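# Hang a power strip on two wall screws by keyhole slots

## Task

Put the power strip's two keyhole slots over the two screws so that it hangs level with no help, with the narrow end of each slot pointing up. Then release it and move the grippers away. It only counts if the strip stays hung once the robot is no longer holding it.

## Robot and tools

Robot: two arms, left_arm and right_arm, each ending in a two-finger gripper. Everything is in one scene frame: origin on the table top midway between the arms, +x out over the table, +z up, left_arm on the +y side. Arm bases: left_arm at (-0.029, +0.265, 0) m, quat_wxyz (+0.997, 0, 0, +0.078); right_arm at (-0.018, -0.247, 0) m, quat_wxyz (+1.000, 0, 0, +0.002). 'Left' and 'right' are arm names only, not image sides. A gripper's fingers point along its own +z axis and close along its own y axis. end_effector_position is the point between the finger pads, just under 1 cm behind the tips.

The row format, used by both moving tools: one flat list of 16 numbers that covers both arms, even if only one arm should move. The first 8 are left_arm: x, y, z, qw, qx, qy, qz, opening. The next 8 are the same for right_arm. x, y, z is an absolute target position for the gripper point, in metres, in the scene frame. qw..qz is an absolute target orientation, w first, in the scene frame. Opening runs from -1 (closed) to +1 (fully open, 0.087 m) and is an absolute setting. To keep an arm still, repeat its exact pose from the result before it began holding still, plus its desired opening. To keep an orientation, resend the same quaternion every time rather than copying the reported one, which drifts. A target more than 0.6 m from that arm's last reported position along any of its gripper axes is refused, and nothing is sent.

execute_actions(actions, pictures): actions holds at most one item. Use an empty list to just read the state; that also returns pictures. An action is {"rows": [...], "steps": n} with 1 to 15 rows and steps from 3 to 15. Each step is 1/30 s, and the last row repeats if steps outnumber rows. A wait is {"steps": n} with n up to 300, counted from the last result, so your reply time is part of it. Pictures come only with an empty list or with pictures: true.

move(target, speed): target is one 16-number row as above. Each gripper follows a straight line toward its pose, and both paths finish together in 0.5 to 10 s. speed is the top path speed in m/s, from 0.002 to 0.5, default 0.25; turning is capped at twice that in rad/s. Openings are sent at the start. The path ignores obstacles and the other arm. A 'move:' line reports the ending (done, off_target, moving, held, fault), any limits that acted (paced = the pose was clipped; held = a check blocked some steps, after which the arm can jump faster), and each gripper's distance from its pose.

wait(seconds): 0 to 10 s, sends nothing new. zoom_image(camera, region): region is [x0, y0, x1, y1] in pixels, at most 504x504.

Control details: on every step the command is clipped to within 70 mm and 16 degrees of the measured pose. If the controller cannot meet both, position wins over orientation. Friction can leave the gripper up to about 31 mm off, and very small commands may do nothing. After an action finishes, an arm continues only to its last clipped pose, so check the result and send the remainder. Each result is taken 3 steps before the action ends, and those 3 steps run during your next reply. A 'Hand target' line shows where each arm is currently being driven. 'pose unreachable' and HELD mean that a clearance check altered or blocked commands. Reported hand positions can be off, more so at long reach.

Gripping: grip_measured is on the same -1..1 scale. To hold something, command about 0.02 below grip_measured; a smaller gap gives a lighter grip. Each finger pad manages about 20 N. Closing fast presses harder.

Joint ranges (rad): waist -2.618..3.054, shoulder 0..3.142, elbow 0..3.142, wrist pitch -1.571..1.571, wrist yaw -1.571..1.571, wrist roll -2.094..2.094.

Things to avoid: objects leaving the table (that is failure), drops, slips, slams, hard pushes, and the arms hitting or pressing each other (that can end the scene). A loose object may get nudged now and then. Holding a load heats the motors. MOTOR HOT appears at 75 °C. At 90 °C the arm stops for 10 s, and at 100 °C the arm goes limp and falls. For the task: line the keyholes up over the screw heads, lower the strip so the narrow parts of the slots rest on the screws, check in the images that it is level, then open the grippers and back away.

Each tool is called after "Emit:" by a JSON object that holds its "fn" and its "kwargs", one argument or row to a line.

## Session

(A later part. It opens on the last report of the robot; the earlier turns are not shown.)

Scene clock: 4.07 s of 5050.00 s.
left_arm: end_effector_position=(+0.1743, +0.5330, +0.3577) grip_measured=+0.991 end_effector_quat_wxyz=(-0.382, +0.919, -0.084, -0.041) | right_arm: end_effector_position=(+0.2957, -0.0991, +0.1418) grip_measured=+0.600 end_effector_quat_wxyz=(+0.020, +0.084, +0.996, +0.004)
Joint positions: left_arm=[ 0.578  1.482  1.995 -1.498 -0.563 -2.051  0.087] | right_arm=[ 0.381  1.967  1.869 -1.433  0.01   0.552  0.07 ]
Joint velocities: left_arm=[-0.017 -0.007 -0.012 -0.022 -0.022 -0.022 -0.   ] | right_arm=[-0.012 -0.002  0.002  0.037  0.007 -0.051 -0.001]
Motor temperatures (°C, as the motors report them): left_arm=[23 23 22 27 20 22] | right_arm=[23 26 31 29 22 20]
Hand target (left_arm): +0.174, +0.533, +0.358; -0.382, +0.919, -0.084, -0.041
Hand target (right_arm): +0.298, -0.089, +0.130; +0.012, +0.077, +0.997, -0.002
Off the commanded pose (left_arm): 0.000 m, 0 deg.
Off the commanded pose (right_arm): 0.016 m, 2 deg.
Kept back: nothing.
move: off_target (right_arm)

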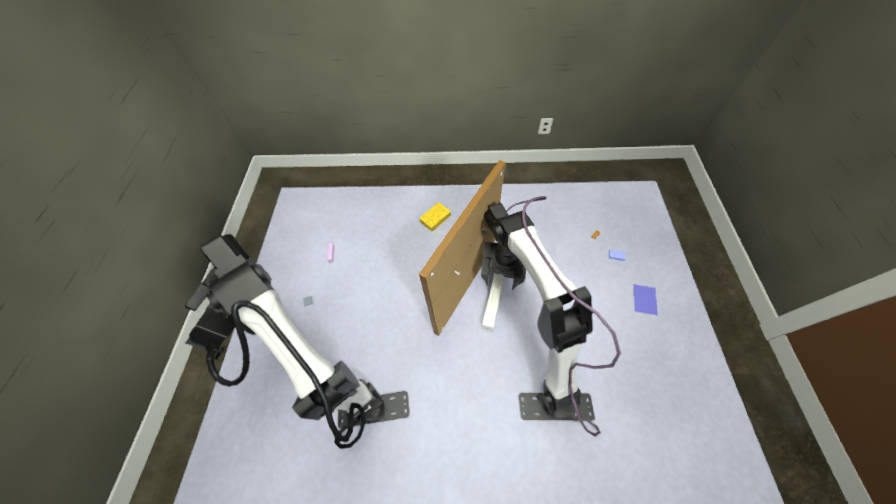

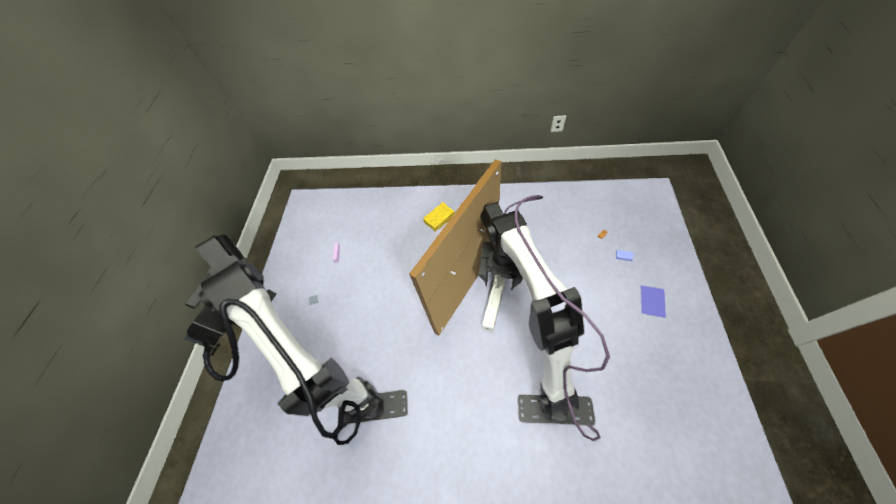

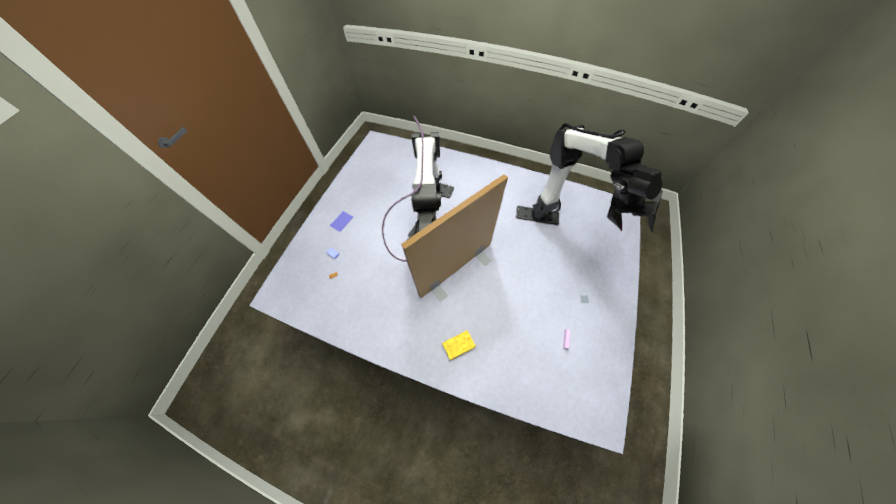

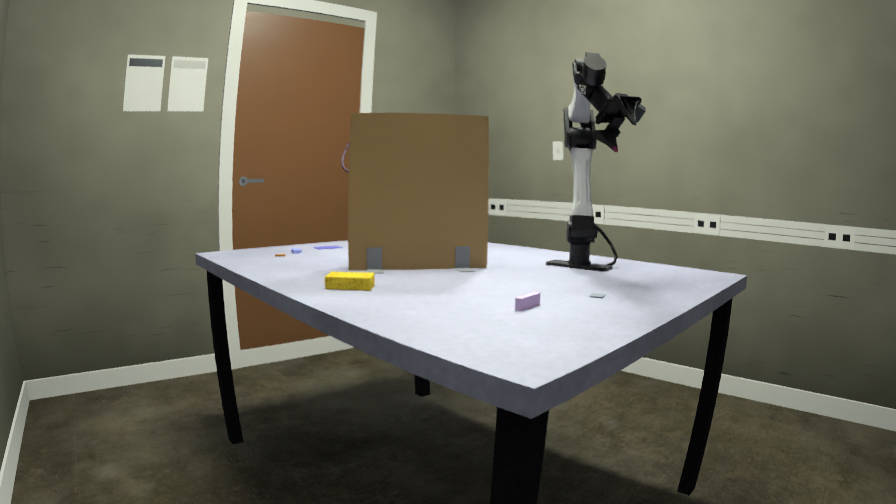

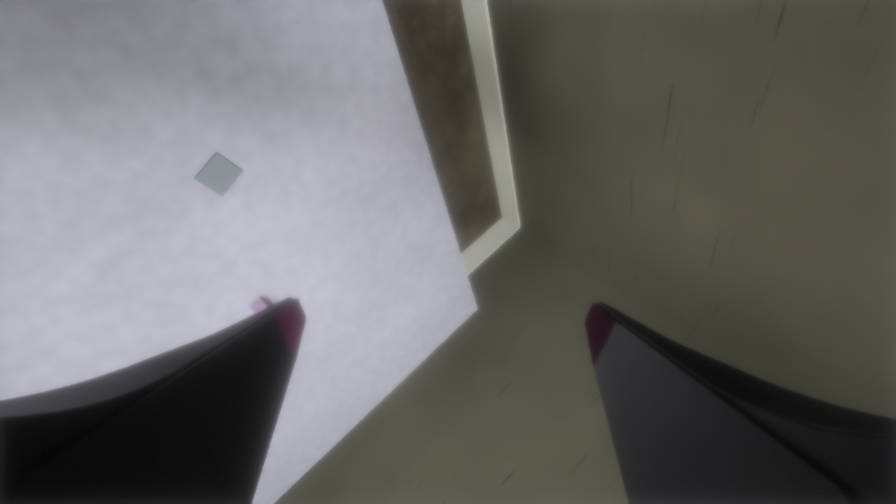

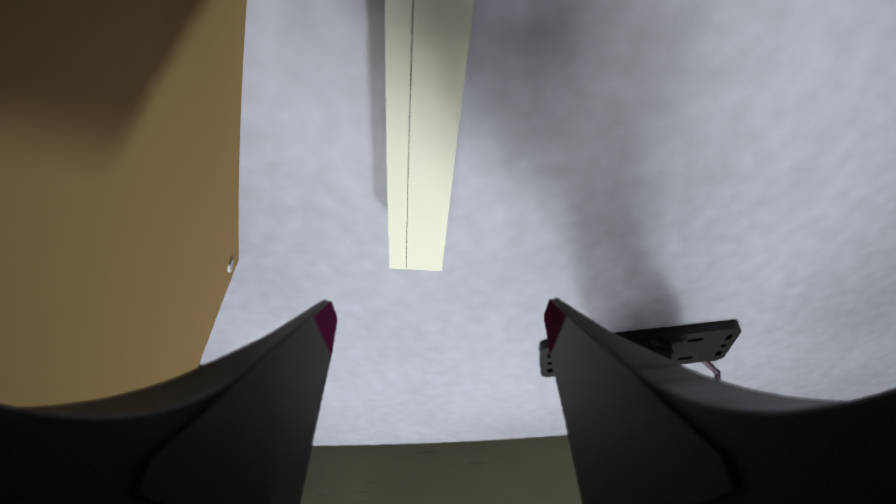

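Slightly +y; descend.

Emit:
{"fn": "move", "kwargs": {
  "target": [0.1743,0.5330,0.3577,-0.382,0.919,-0.084,-0.041,1, 0.30,-0.082,0.015,0,0.1,0.995,0,0.6],
  "speed": 0.1
}}

Emit:
{"fn": "move", "kwargs": {
  "target": [0.1743,0.5330,0.3577,-0.382,0.919,-0.084,-0.041,1, 0.30,-0.082,0.015,0,0.1,0.995,0,-0.5]
}}

Emit:
{"fn": "move", "kwargs": {
  "target": [0.1743,0.5330,0.3577,-0.382,0.919,-0.084,-0.041,1, 0.30,-0.30,0.07,0,0,1,0,-0.5],
  "speed": 0.15
}}

Emit:
{"fn": "move", "kwargs": {
  "target": [0.1743,0.5330,0.3577,-0.382,0.919,-0.084,-0.041,1, 0.30,-0.30,0.035,0,0,0.87,-0.5,-0.5]
}}

Scene clock: 5.87 s of 5050.00 s.
left_arm: end_effector_position=(+0.1743, +0.5330, +0.3577) grip_measured=+0.991 end_effector_quat_wxyz=(-0.382, +0.919, -0.084, -0.041) | right_arm: end_effector_position=(+0.3025, -0.1006, +0.0430) grip_measured=+0.600 end_effector_quat_wxyz=(+0.012, +0.117, +0.993, +0.001)
Joint positions: left_arm=[ 0.578  1.482  1.995 -1.498 -0.563 -2.051  0.087] | right_arm=[ 0.364  2.021  1.55  -1.078  0.009  0.602  0.07 ]
Joint velocities: left_arm=[ 0.002 -0.012 -0.012  0.007 -0.022 -0.007  0.   ] | right_arm=[-0.022 -0.002  0.012 -0.11   0.051 -0.022 -0.   ]
Motor temperatures (°C, as the motors report them): left_arm=[23 23 22 27 20 22] | right_arm=[23 26 31 29 22 20]
Hand target (left_arm): +0.174, +0.533, +0.358; -0.382, +0.919, -0.084, -0.041
Hand target (right_arm): +0.298, -0.084, +0.016; +0.000, +0.100, +0.995, -0.000
Off the commanded pose (left_arm): 0.000 m, 0 deg.
Off the commanded pose (right_arm): 0.034 m, 2 deg.
Kept back: nothing.
move: off_target (right_arm)

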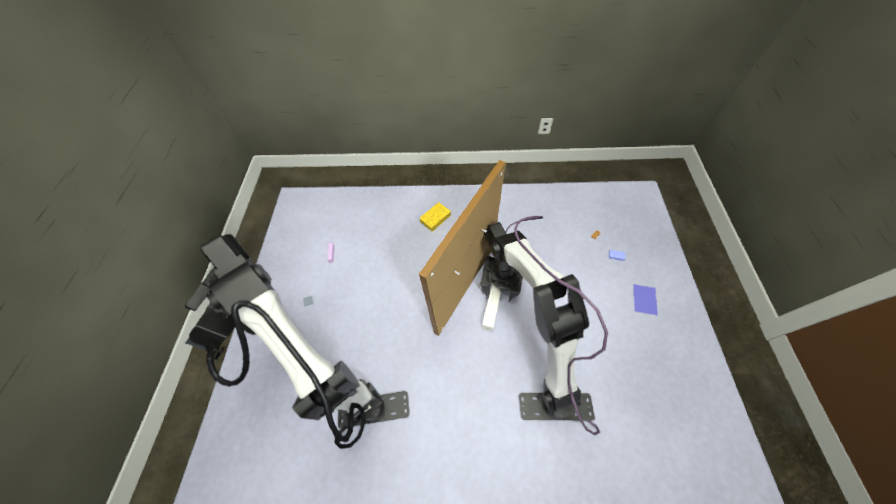

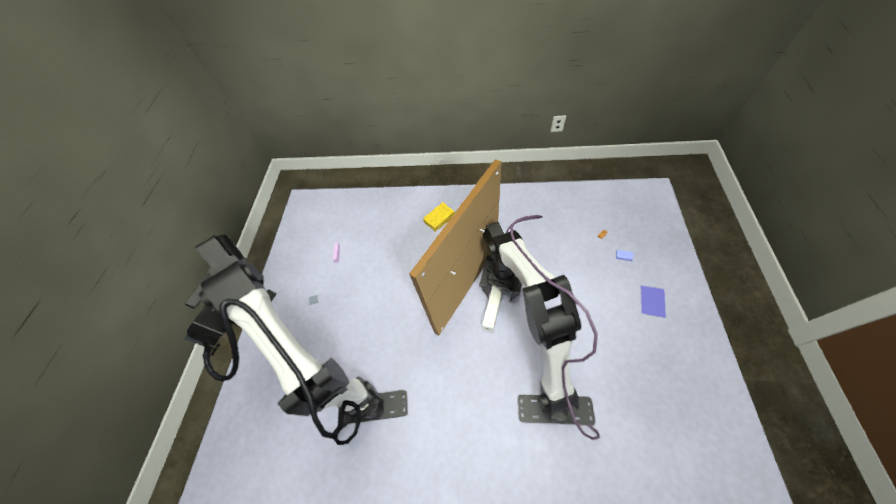

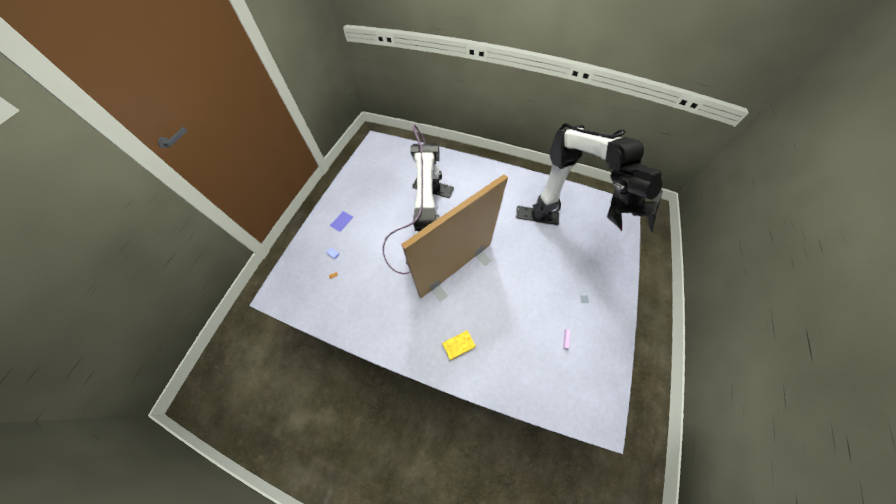

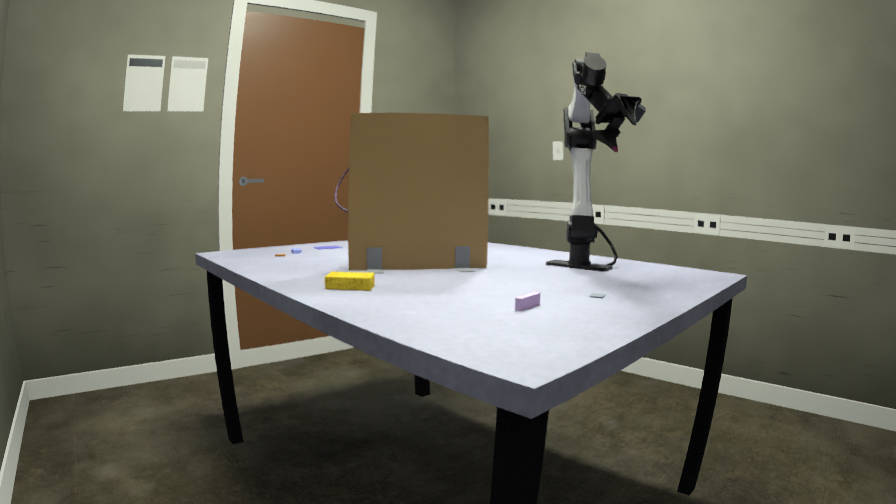

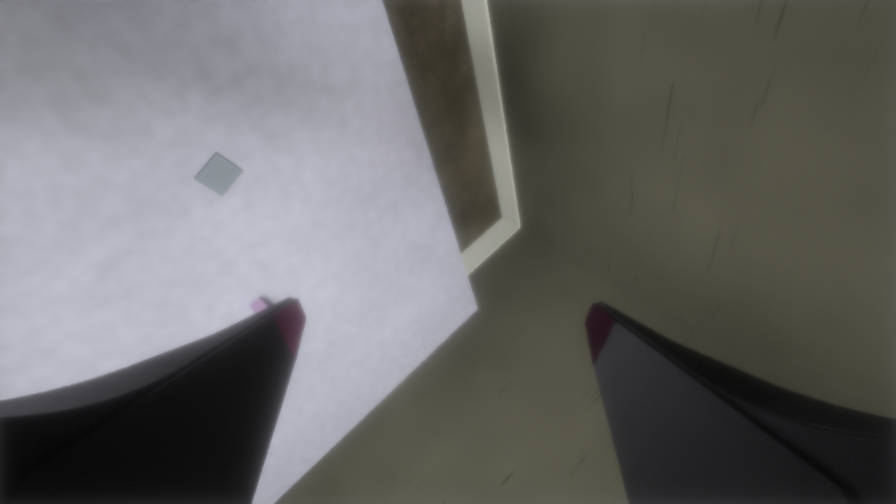

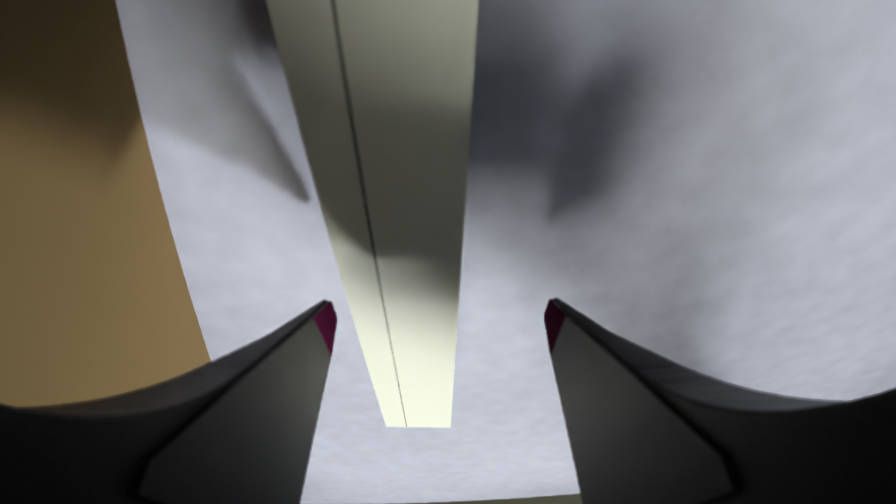

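Scene clock: 6.57 s of 5050.00 s.
left_arm: end_effector_position=(+0.1743, +0.5330, +0.3577) grip_measured=+0.991 end_effector_quat_wxyz=(-0.382, +0.919, -0.084, -0.041) | right_arm: end_effector_position=(+0.3008, -0.1000, +0.0430) grip_measured=-0.281 end_effector_quat_wxyz=(+0.007, +0.118, +0.993, +0.003)
Joint positions: left_arm=[ 0.578  1.482  1.995 -1.498 -0.563 -2.051  0.087] | right_arm=[ 0.363  2.023  1.55  -1.084  0.002  0.604  0.031]
Joint velocities: left_arm=[-0.012 -0.007 -0.012 -0.007 -0.037 -0.051 -0.001] | right_arm=[ 0.007 -0.002  0.002 -0.066 -0.022 -0.066  0.001]
Motor temperatures (°C, as the motors report them): left_arm=[23 23 23 27 20 22] | right_arm=[23 26 31 29 22 20]
Hand target (left_arm): +0.174, +0.533, +0.358; -0.382, +0.919, -0.084, -0.041
Hand target (right_arm): +0.298, -0.083, +0.017; -0.000, +0.100, +0.995, -0.000
Off the commanded pose (left_arm): 0.000 m, 0 deg.
Off the commanded pose (right_arm): 0.033 m, 2 deg.
Kept back: nothing.
move: off_target (right_arm)

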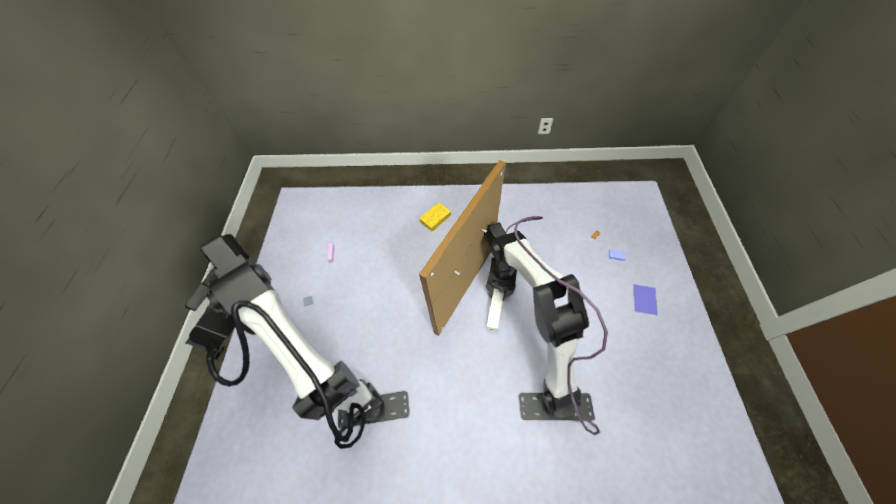

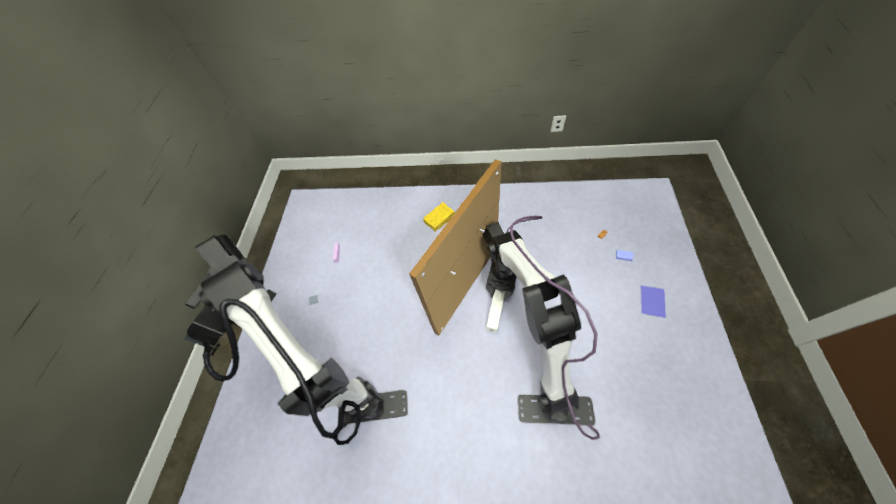

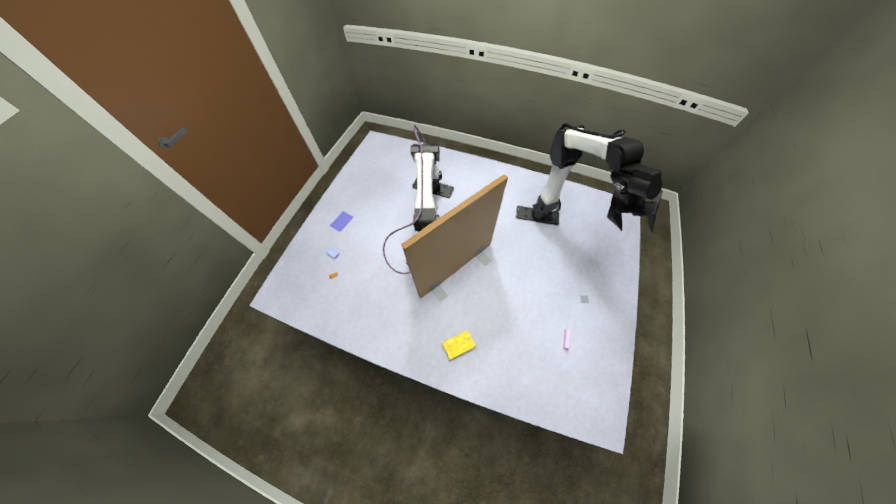

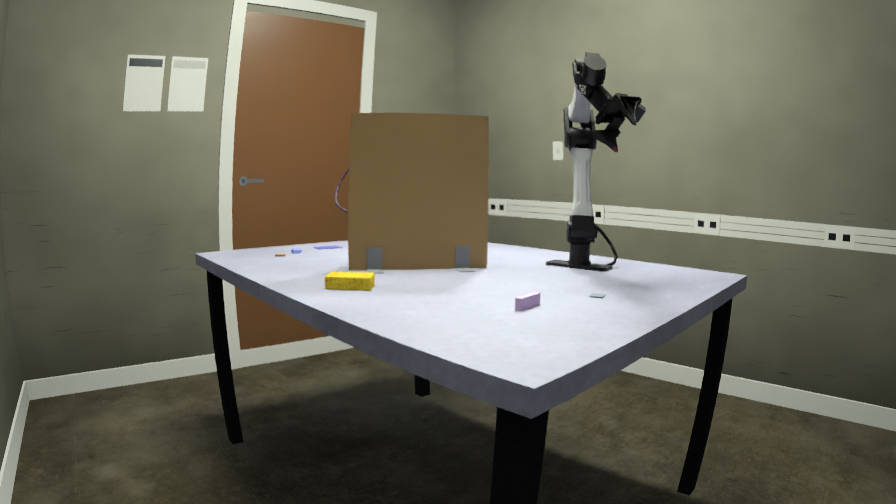

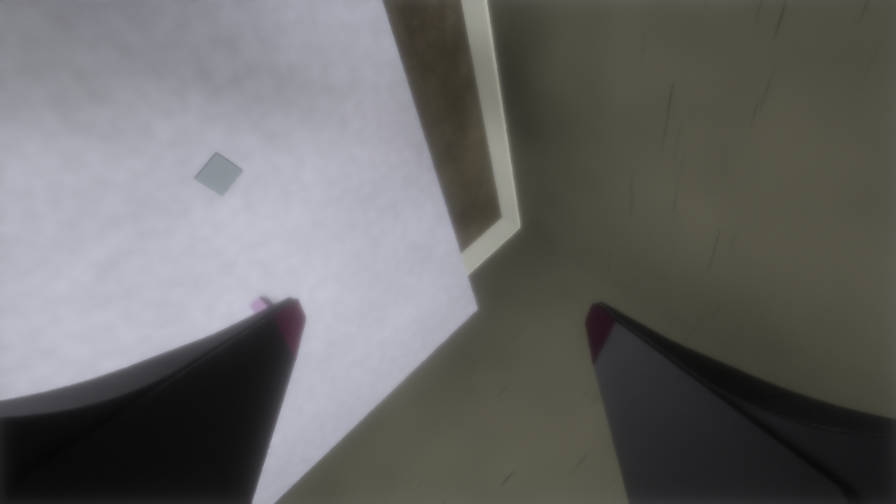

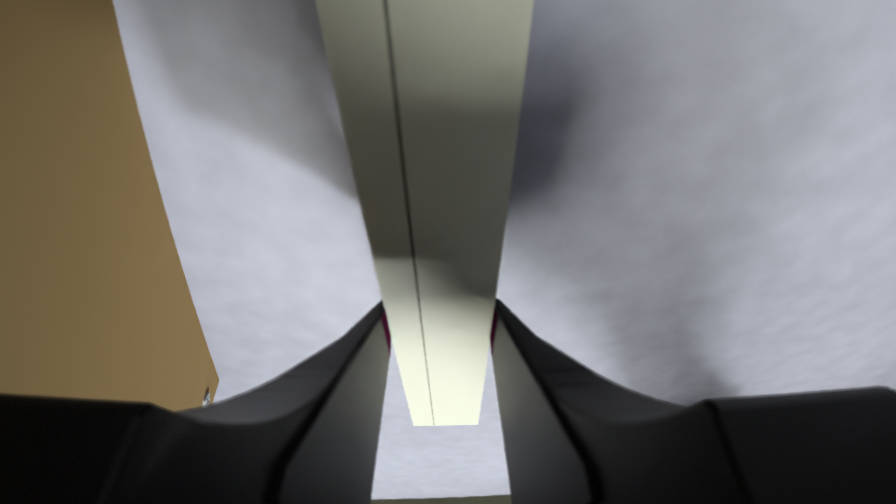

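Scene clock: 8.43 s of 5050.00 s.
left_arm: end_effector_position=(+0.1743, +0.5330, +0.3577) grip_measured=+0.991 end_effector_quat_wxyz=(-0.382, +0.919, -0.084, -0.041) | right_arm: end_effector_position=(+0.3002, -0.3001, +0.0502) grip_measured=-0.281 end_effector_quat_wxyz=(-0.012, +0.006, +1.000, -0.002)
Joint positions: left_arm=[ 0.578  1.482  1.995 -1.498 -0.563 -2.051  0.087] | right_arm=[-0.147  1.975  1.504 -1.124  0.007 -0.132  0.031]
Joint velocities: left_arm=[-0.007  0.002 -0.002  0.051 -0.037 -0.022 -0.   ] | right_arm=[-0.002 -0.007 -0.012 -0.066 -0.022 -0.037  0.   ]
Motor temperatures (°C, as the motors report them): left_arm=[23 23 23 27 20 22] | right_arm=[23 27 31 29 22 20]
Hand target (left_arm): +0.174, +0.533, +0.358; -0.382, +0.919, -0.084, -0.041
Hand target (right_arm): +0.300, -0.301, +0.070; -0.004, -0.000, +1.000, -0.003
Off the commanded pose (left_arm): 0.000 m, 0 deg.
Off the commanded pose (right_arm): 0.020 m, 2 deg.
Kept back: nothing.
move: off_target (right_arm)

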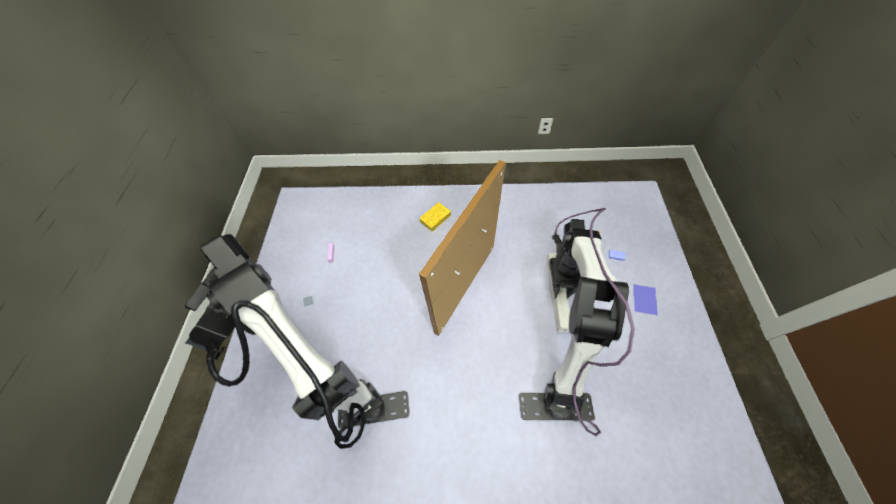

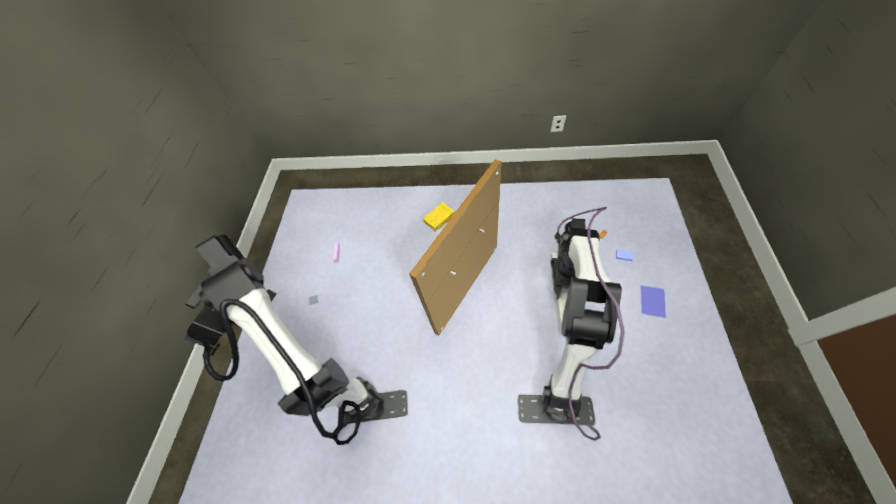

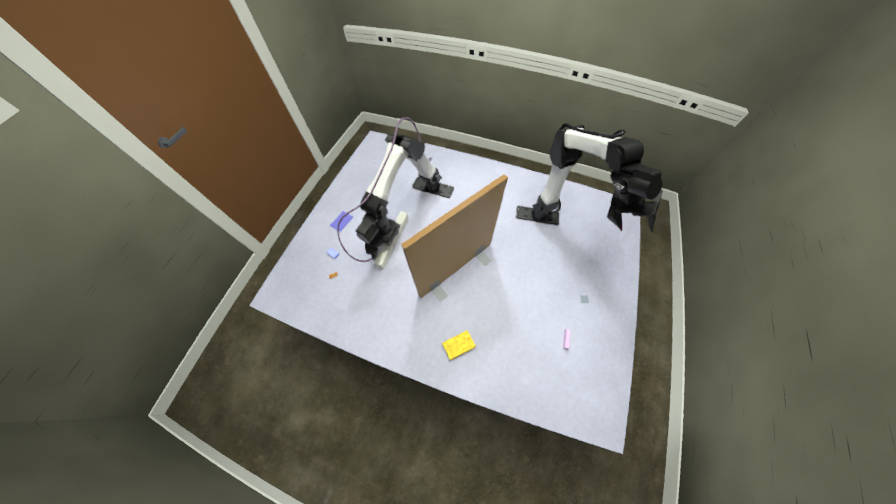

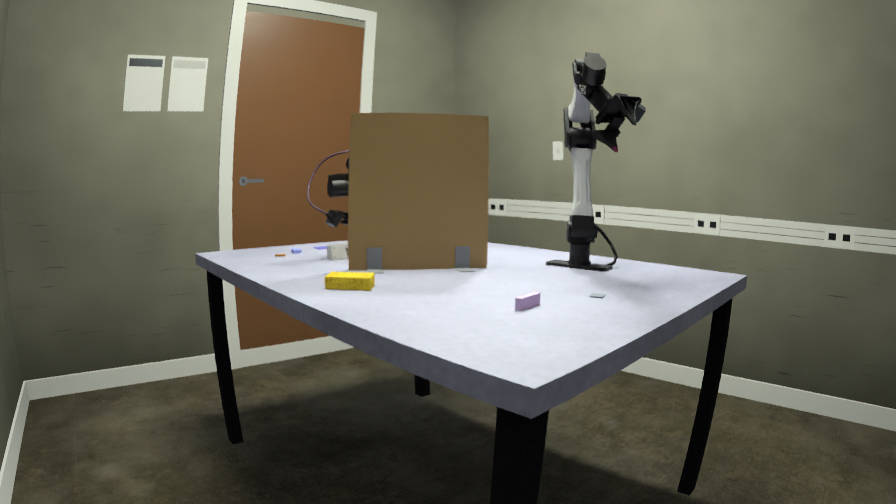

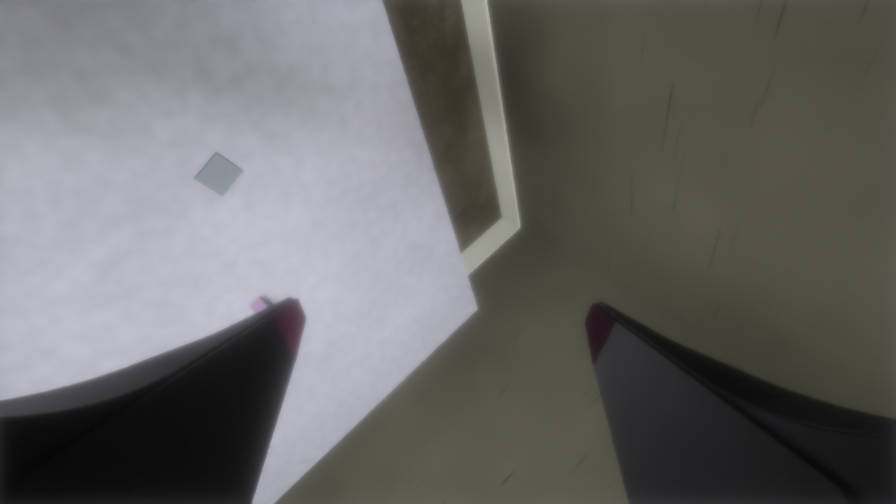

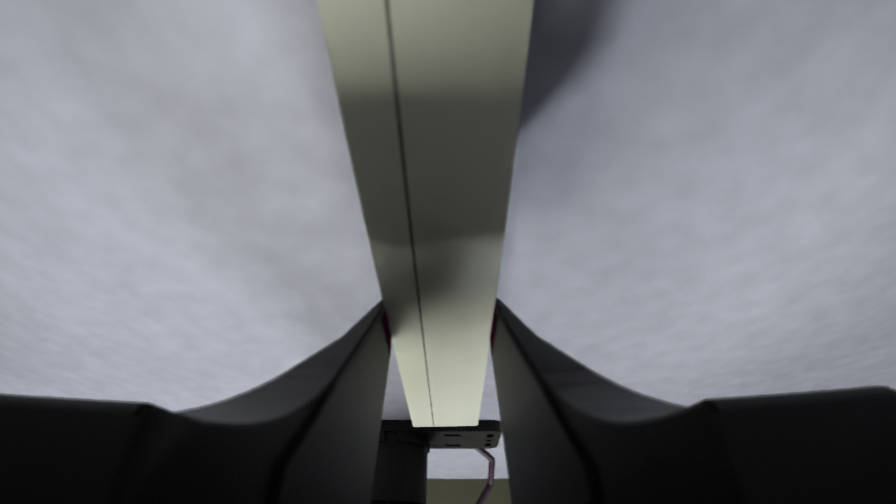

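Scene clock: 11.00 s of 5050.00 s.
left_arm: end_effector_position=(+0.1743, +0.5330, +0.3577) grip_measured=+0.991 end_effector_quat_wxyz=(-0.382, +0.919, -0.084, -0.041) | right_arm: end_effector_position=(+0.3008, -0.2972, +0.0388) grip_measured=-0.281 end_effector_quat_wxyz=(+0.012, -0.012, +0.869, -0.495)
Joint positions: left_arm=[ 0.578  1.482  1.995 -1.498 -0.563 -2.051  0.087] | right_arm=[ 0.278  2.216  1.447 -1.187  0.988  0.462  0.031]
Joint velocities: left_arm=[-0.012  0.022 -0.012  0.007 -0.007  0.037 -0.   ] | right_arm=[ 0.002  0.012  0.012  0.007 -0.081  0.066 -0.   ]
Motor temperatures (°C, as the motors report them): left_arm=[23 23 23 27 20 22] | right_arm=[23 27 31 29 22 20]
Hand target (left_arm): +0.174, +0.533, +0.358; -0.382, +0.919, -0.084, -0.041
Hand target (right_arm): +0.301, -0.298, +0.036; +0.008, -0.001, +0.868, -0.496
Off the commanded pose (left_arm): 0.000 m, 0 deg.
Off the commanded pose (right_arm): 0.005 m, 2 deg.
Kept back: nothing.
move: done

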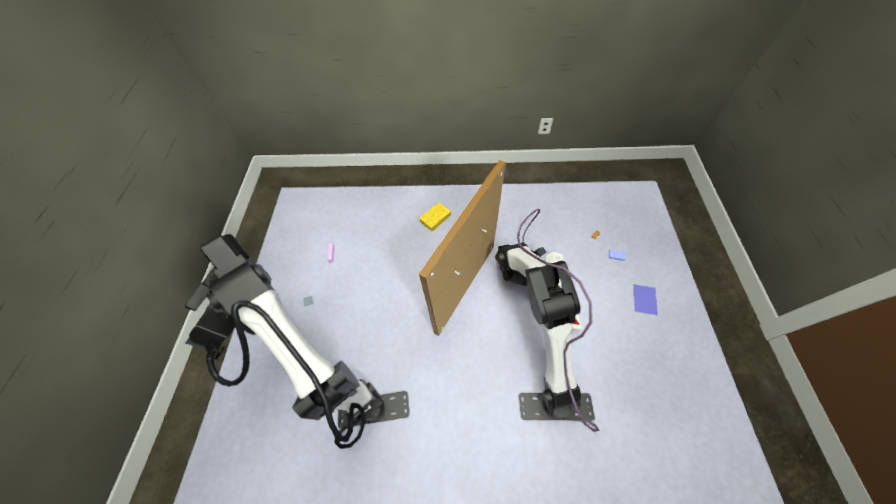

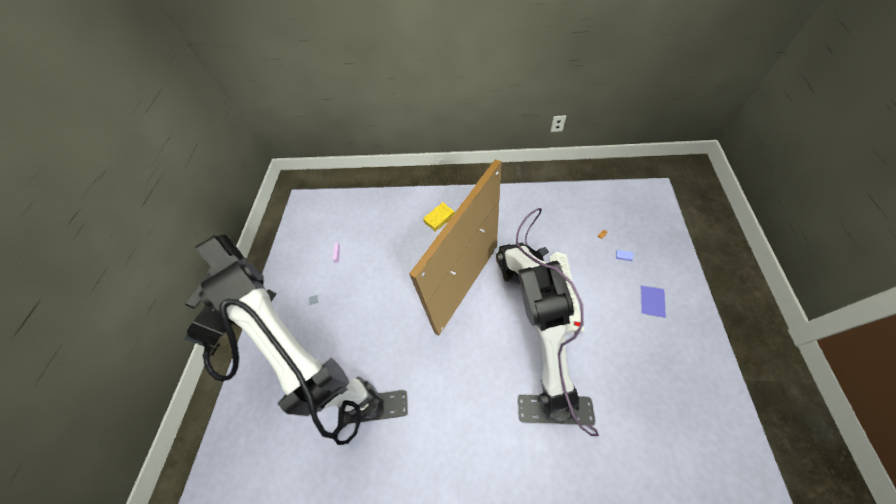

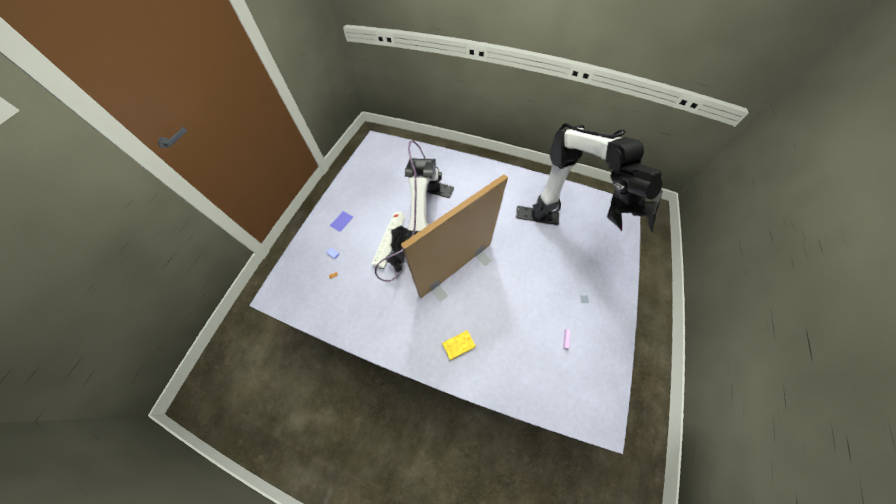

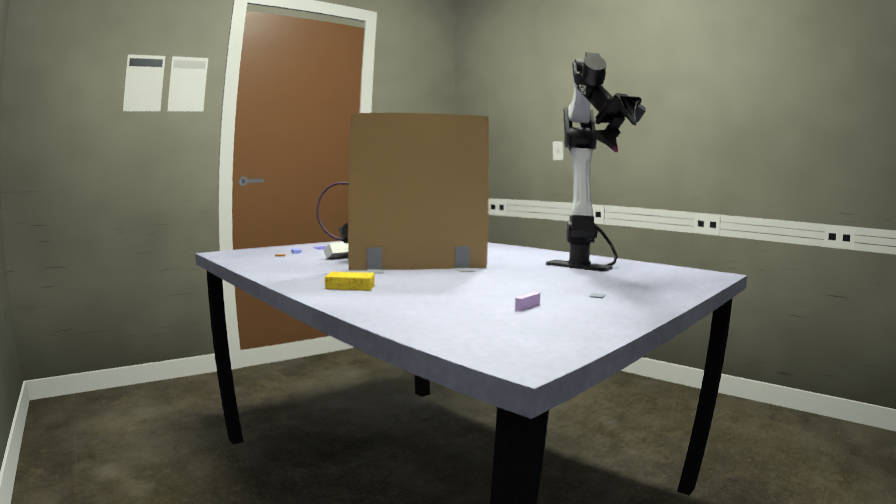

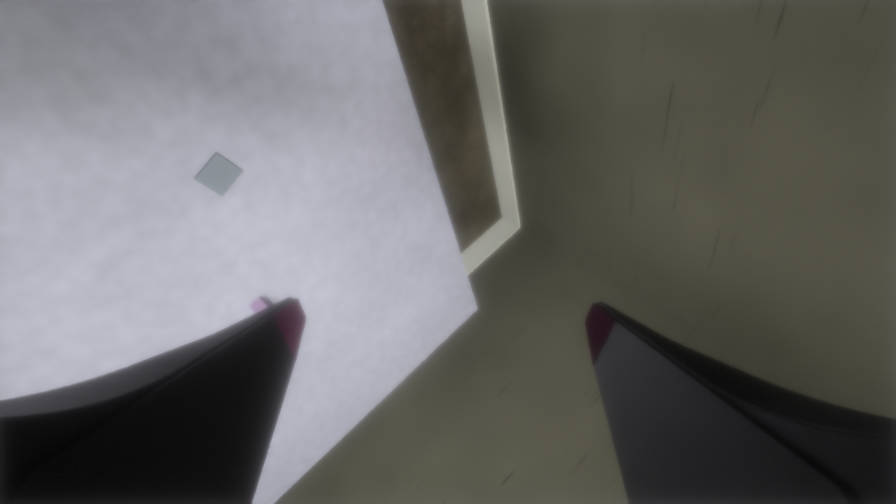

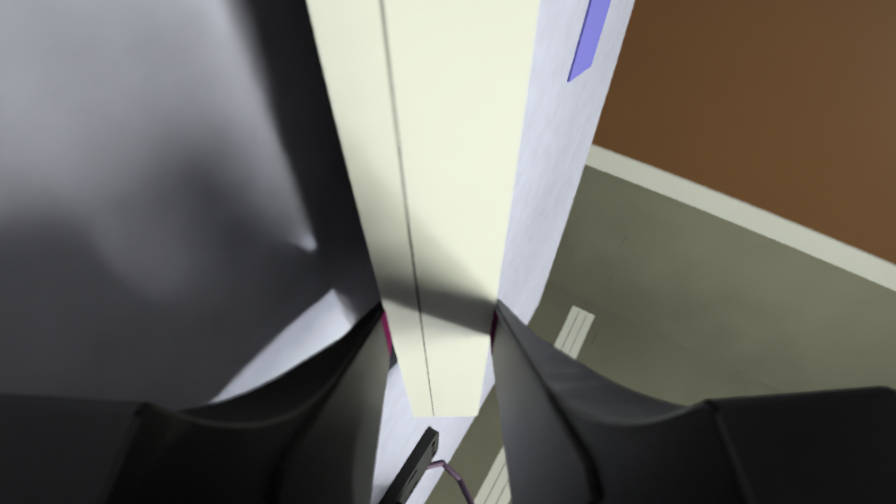

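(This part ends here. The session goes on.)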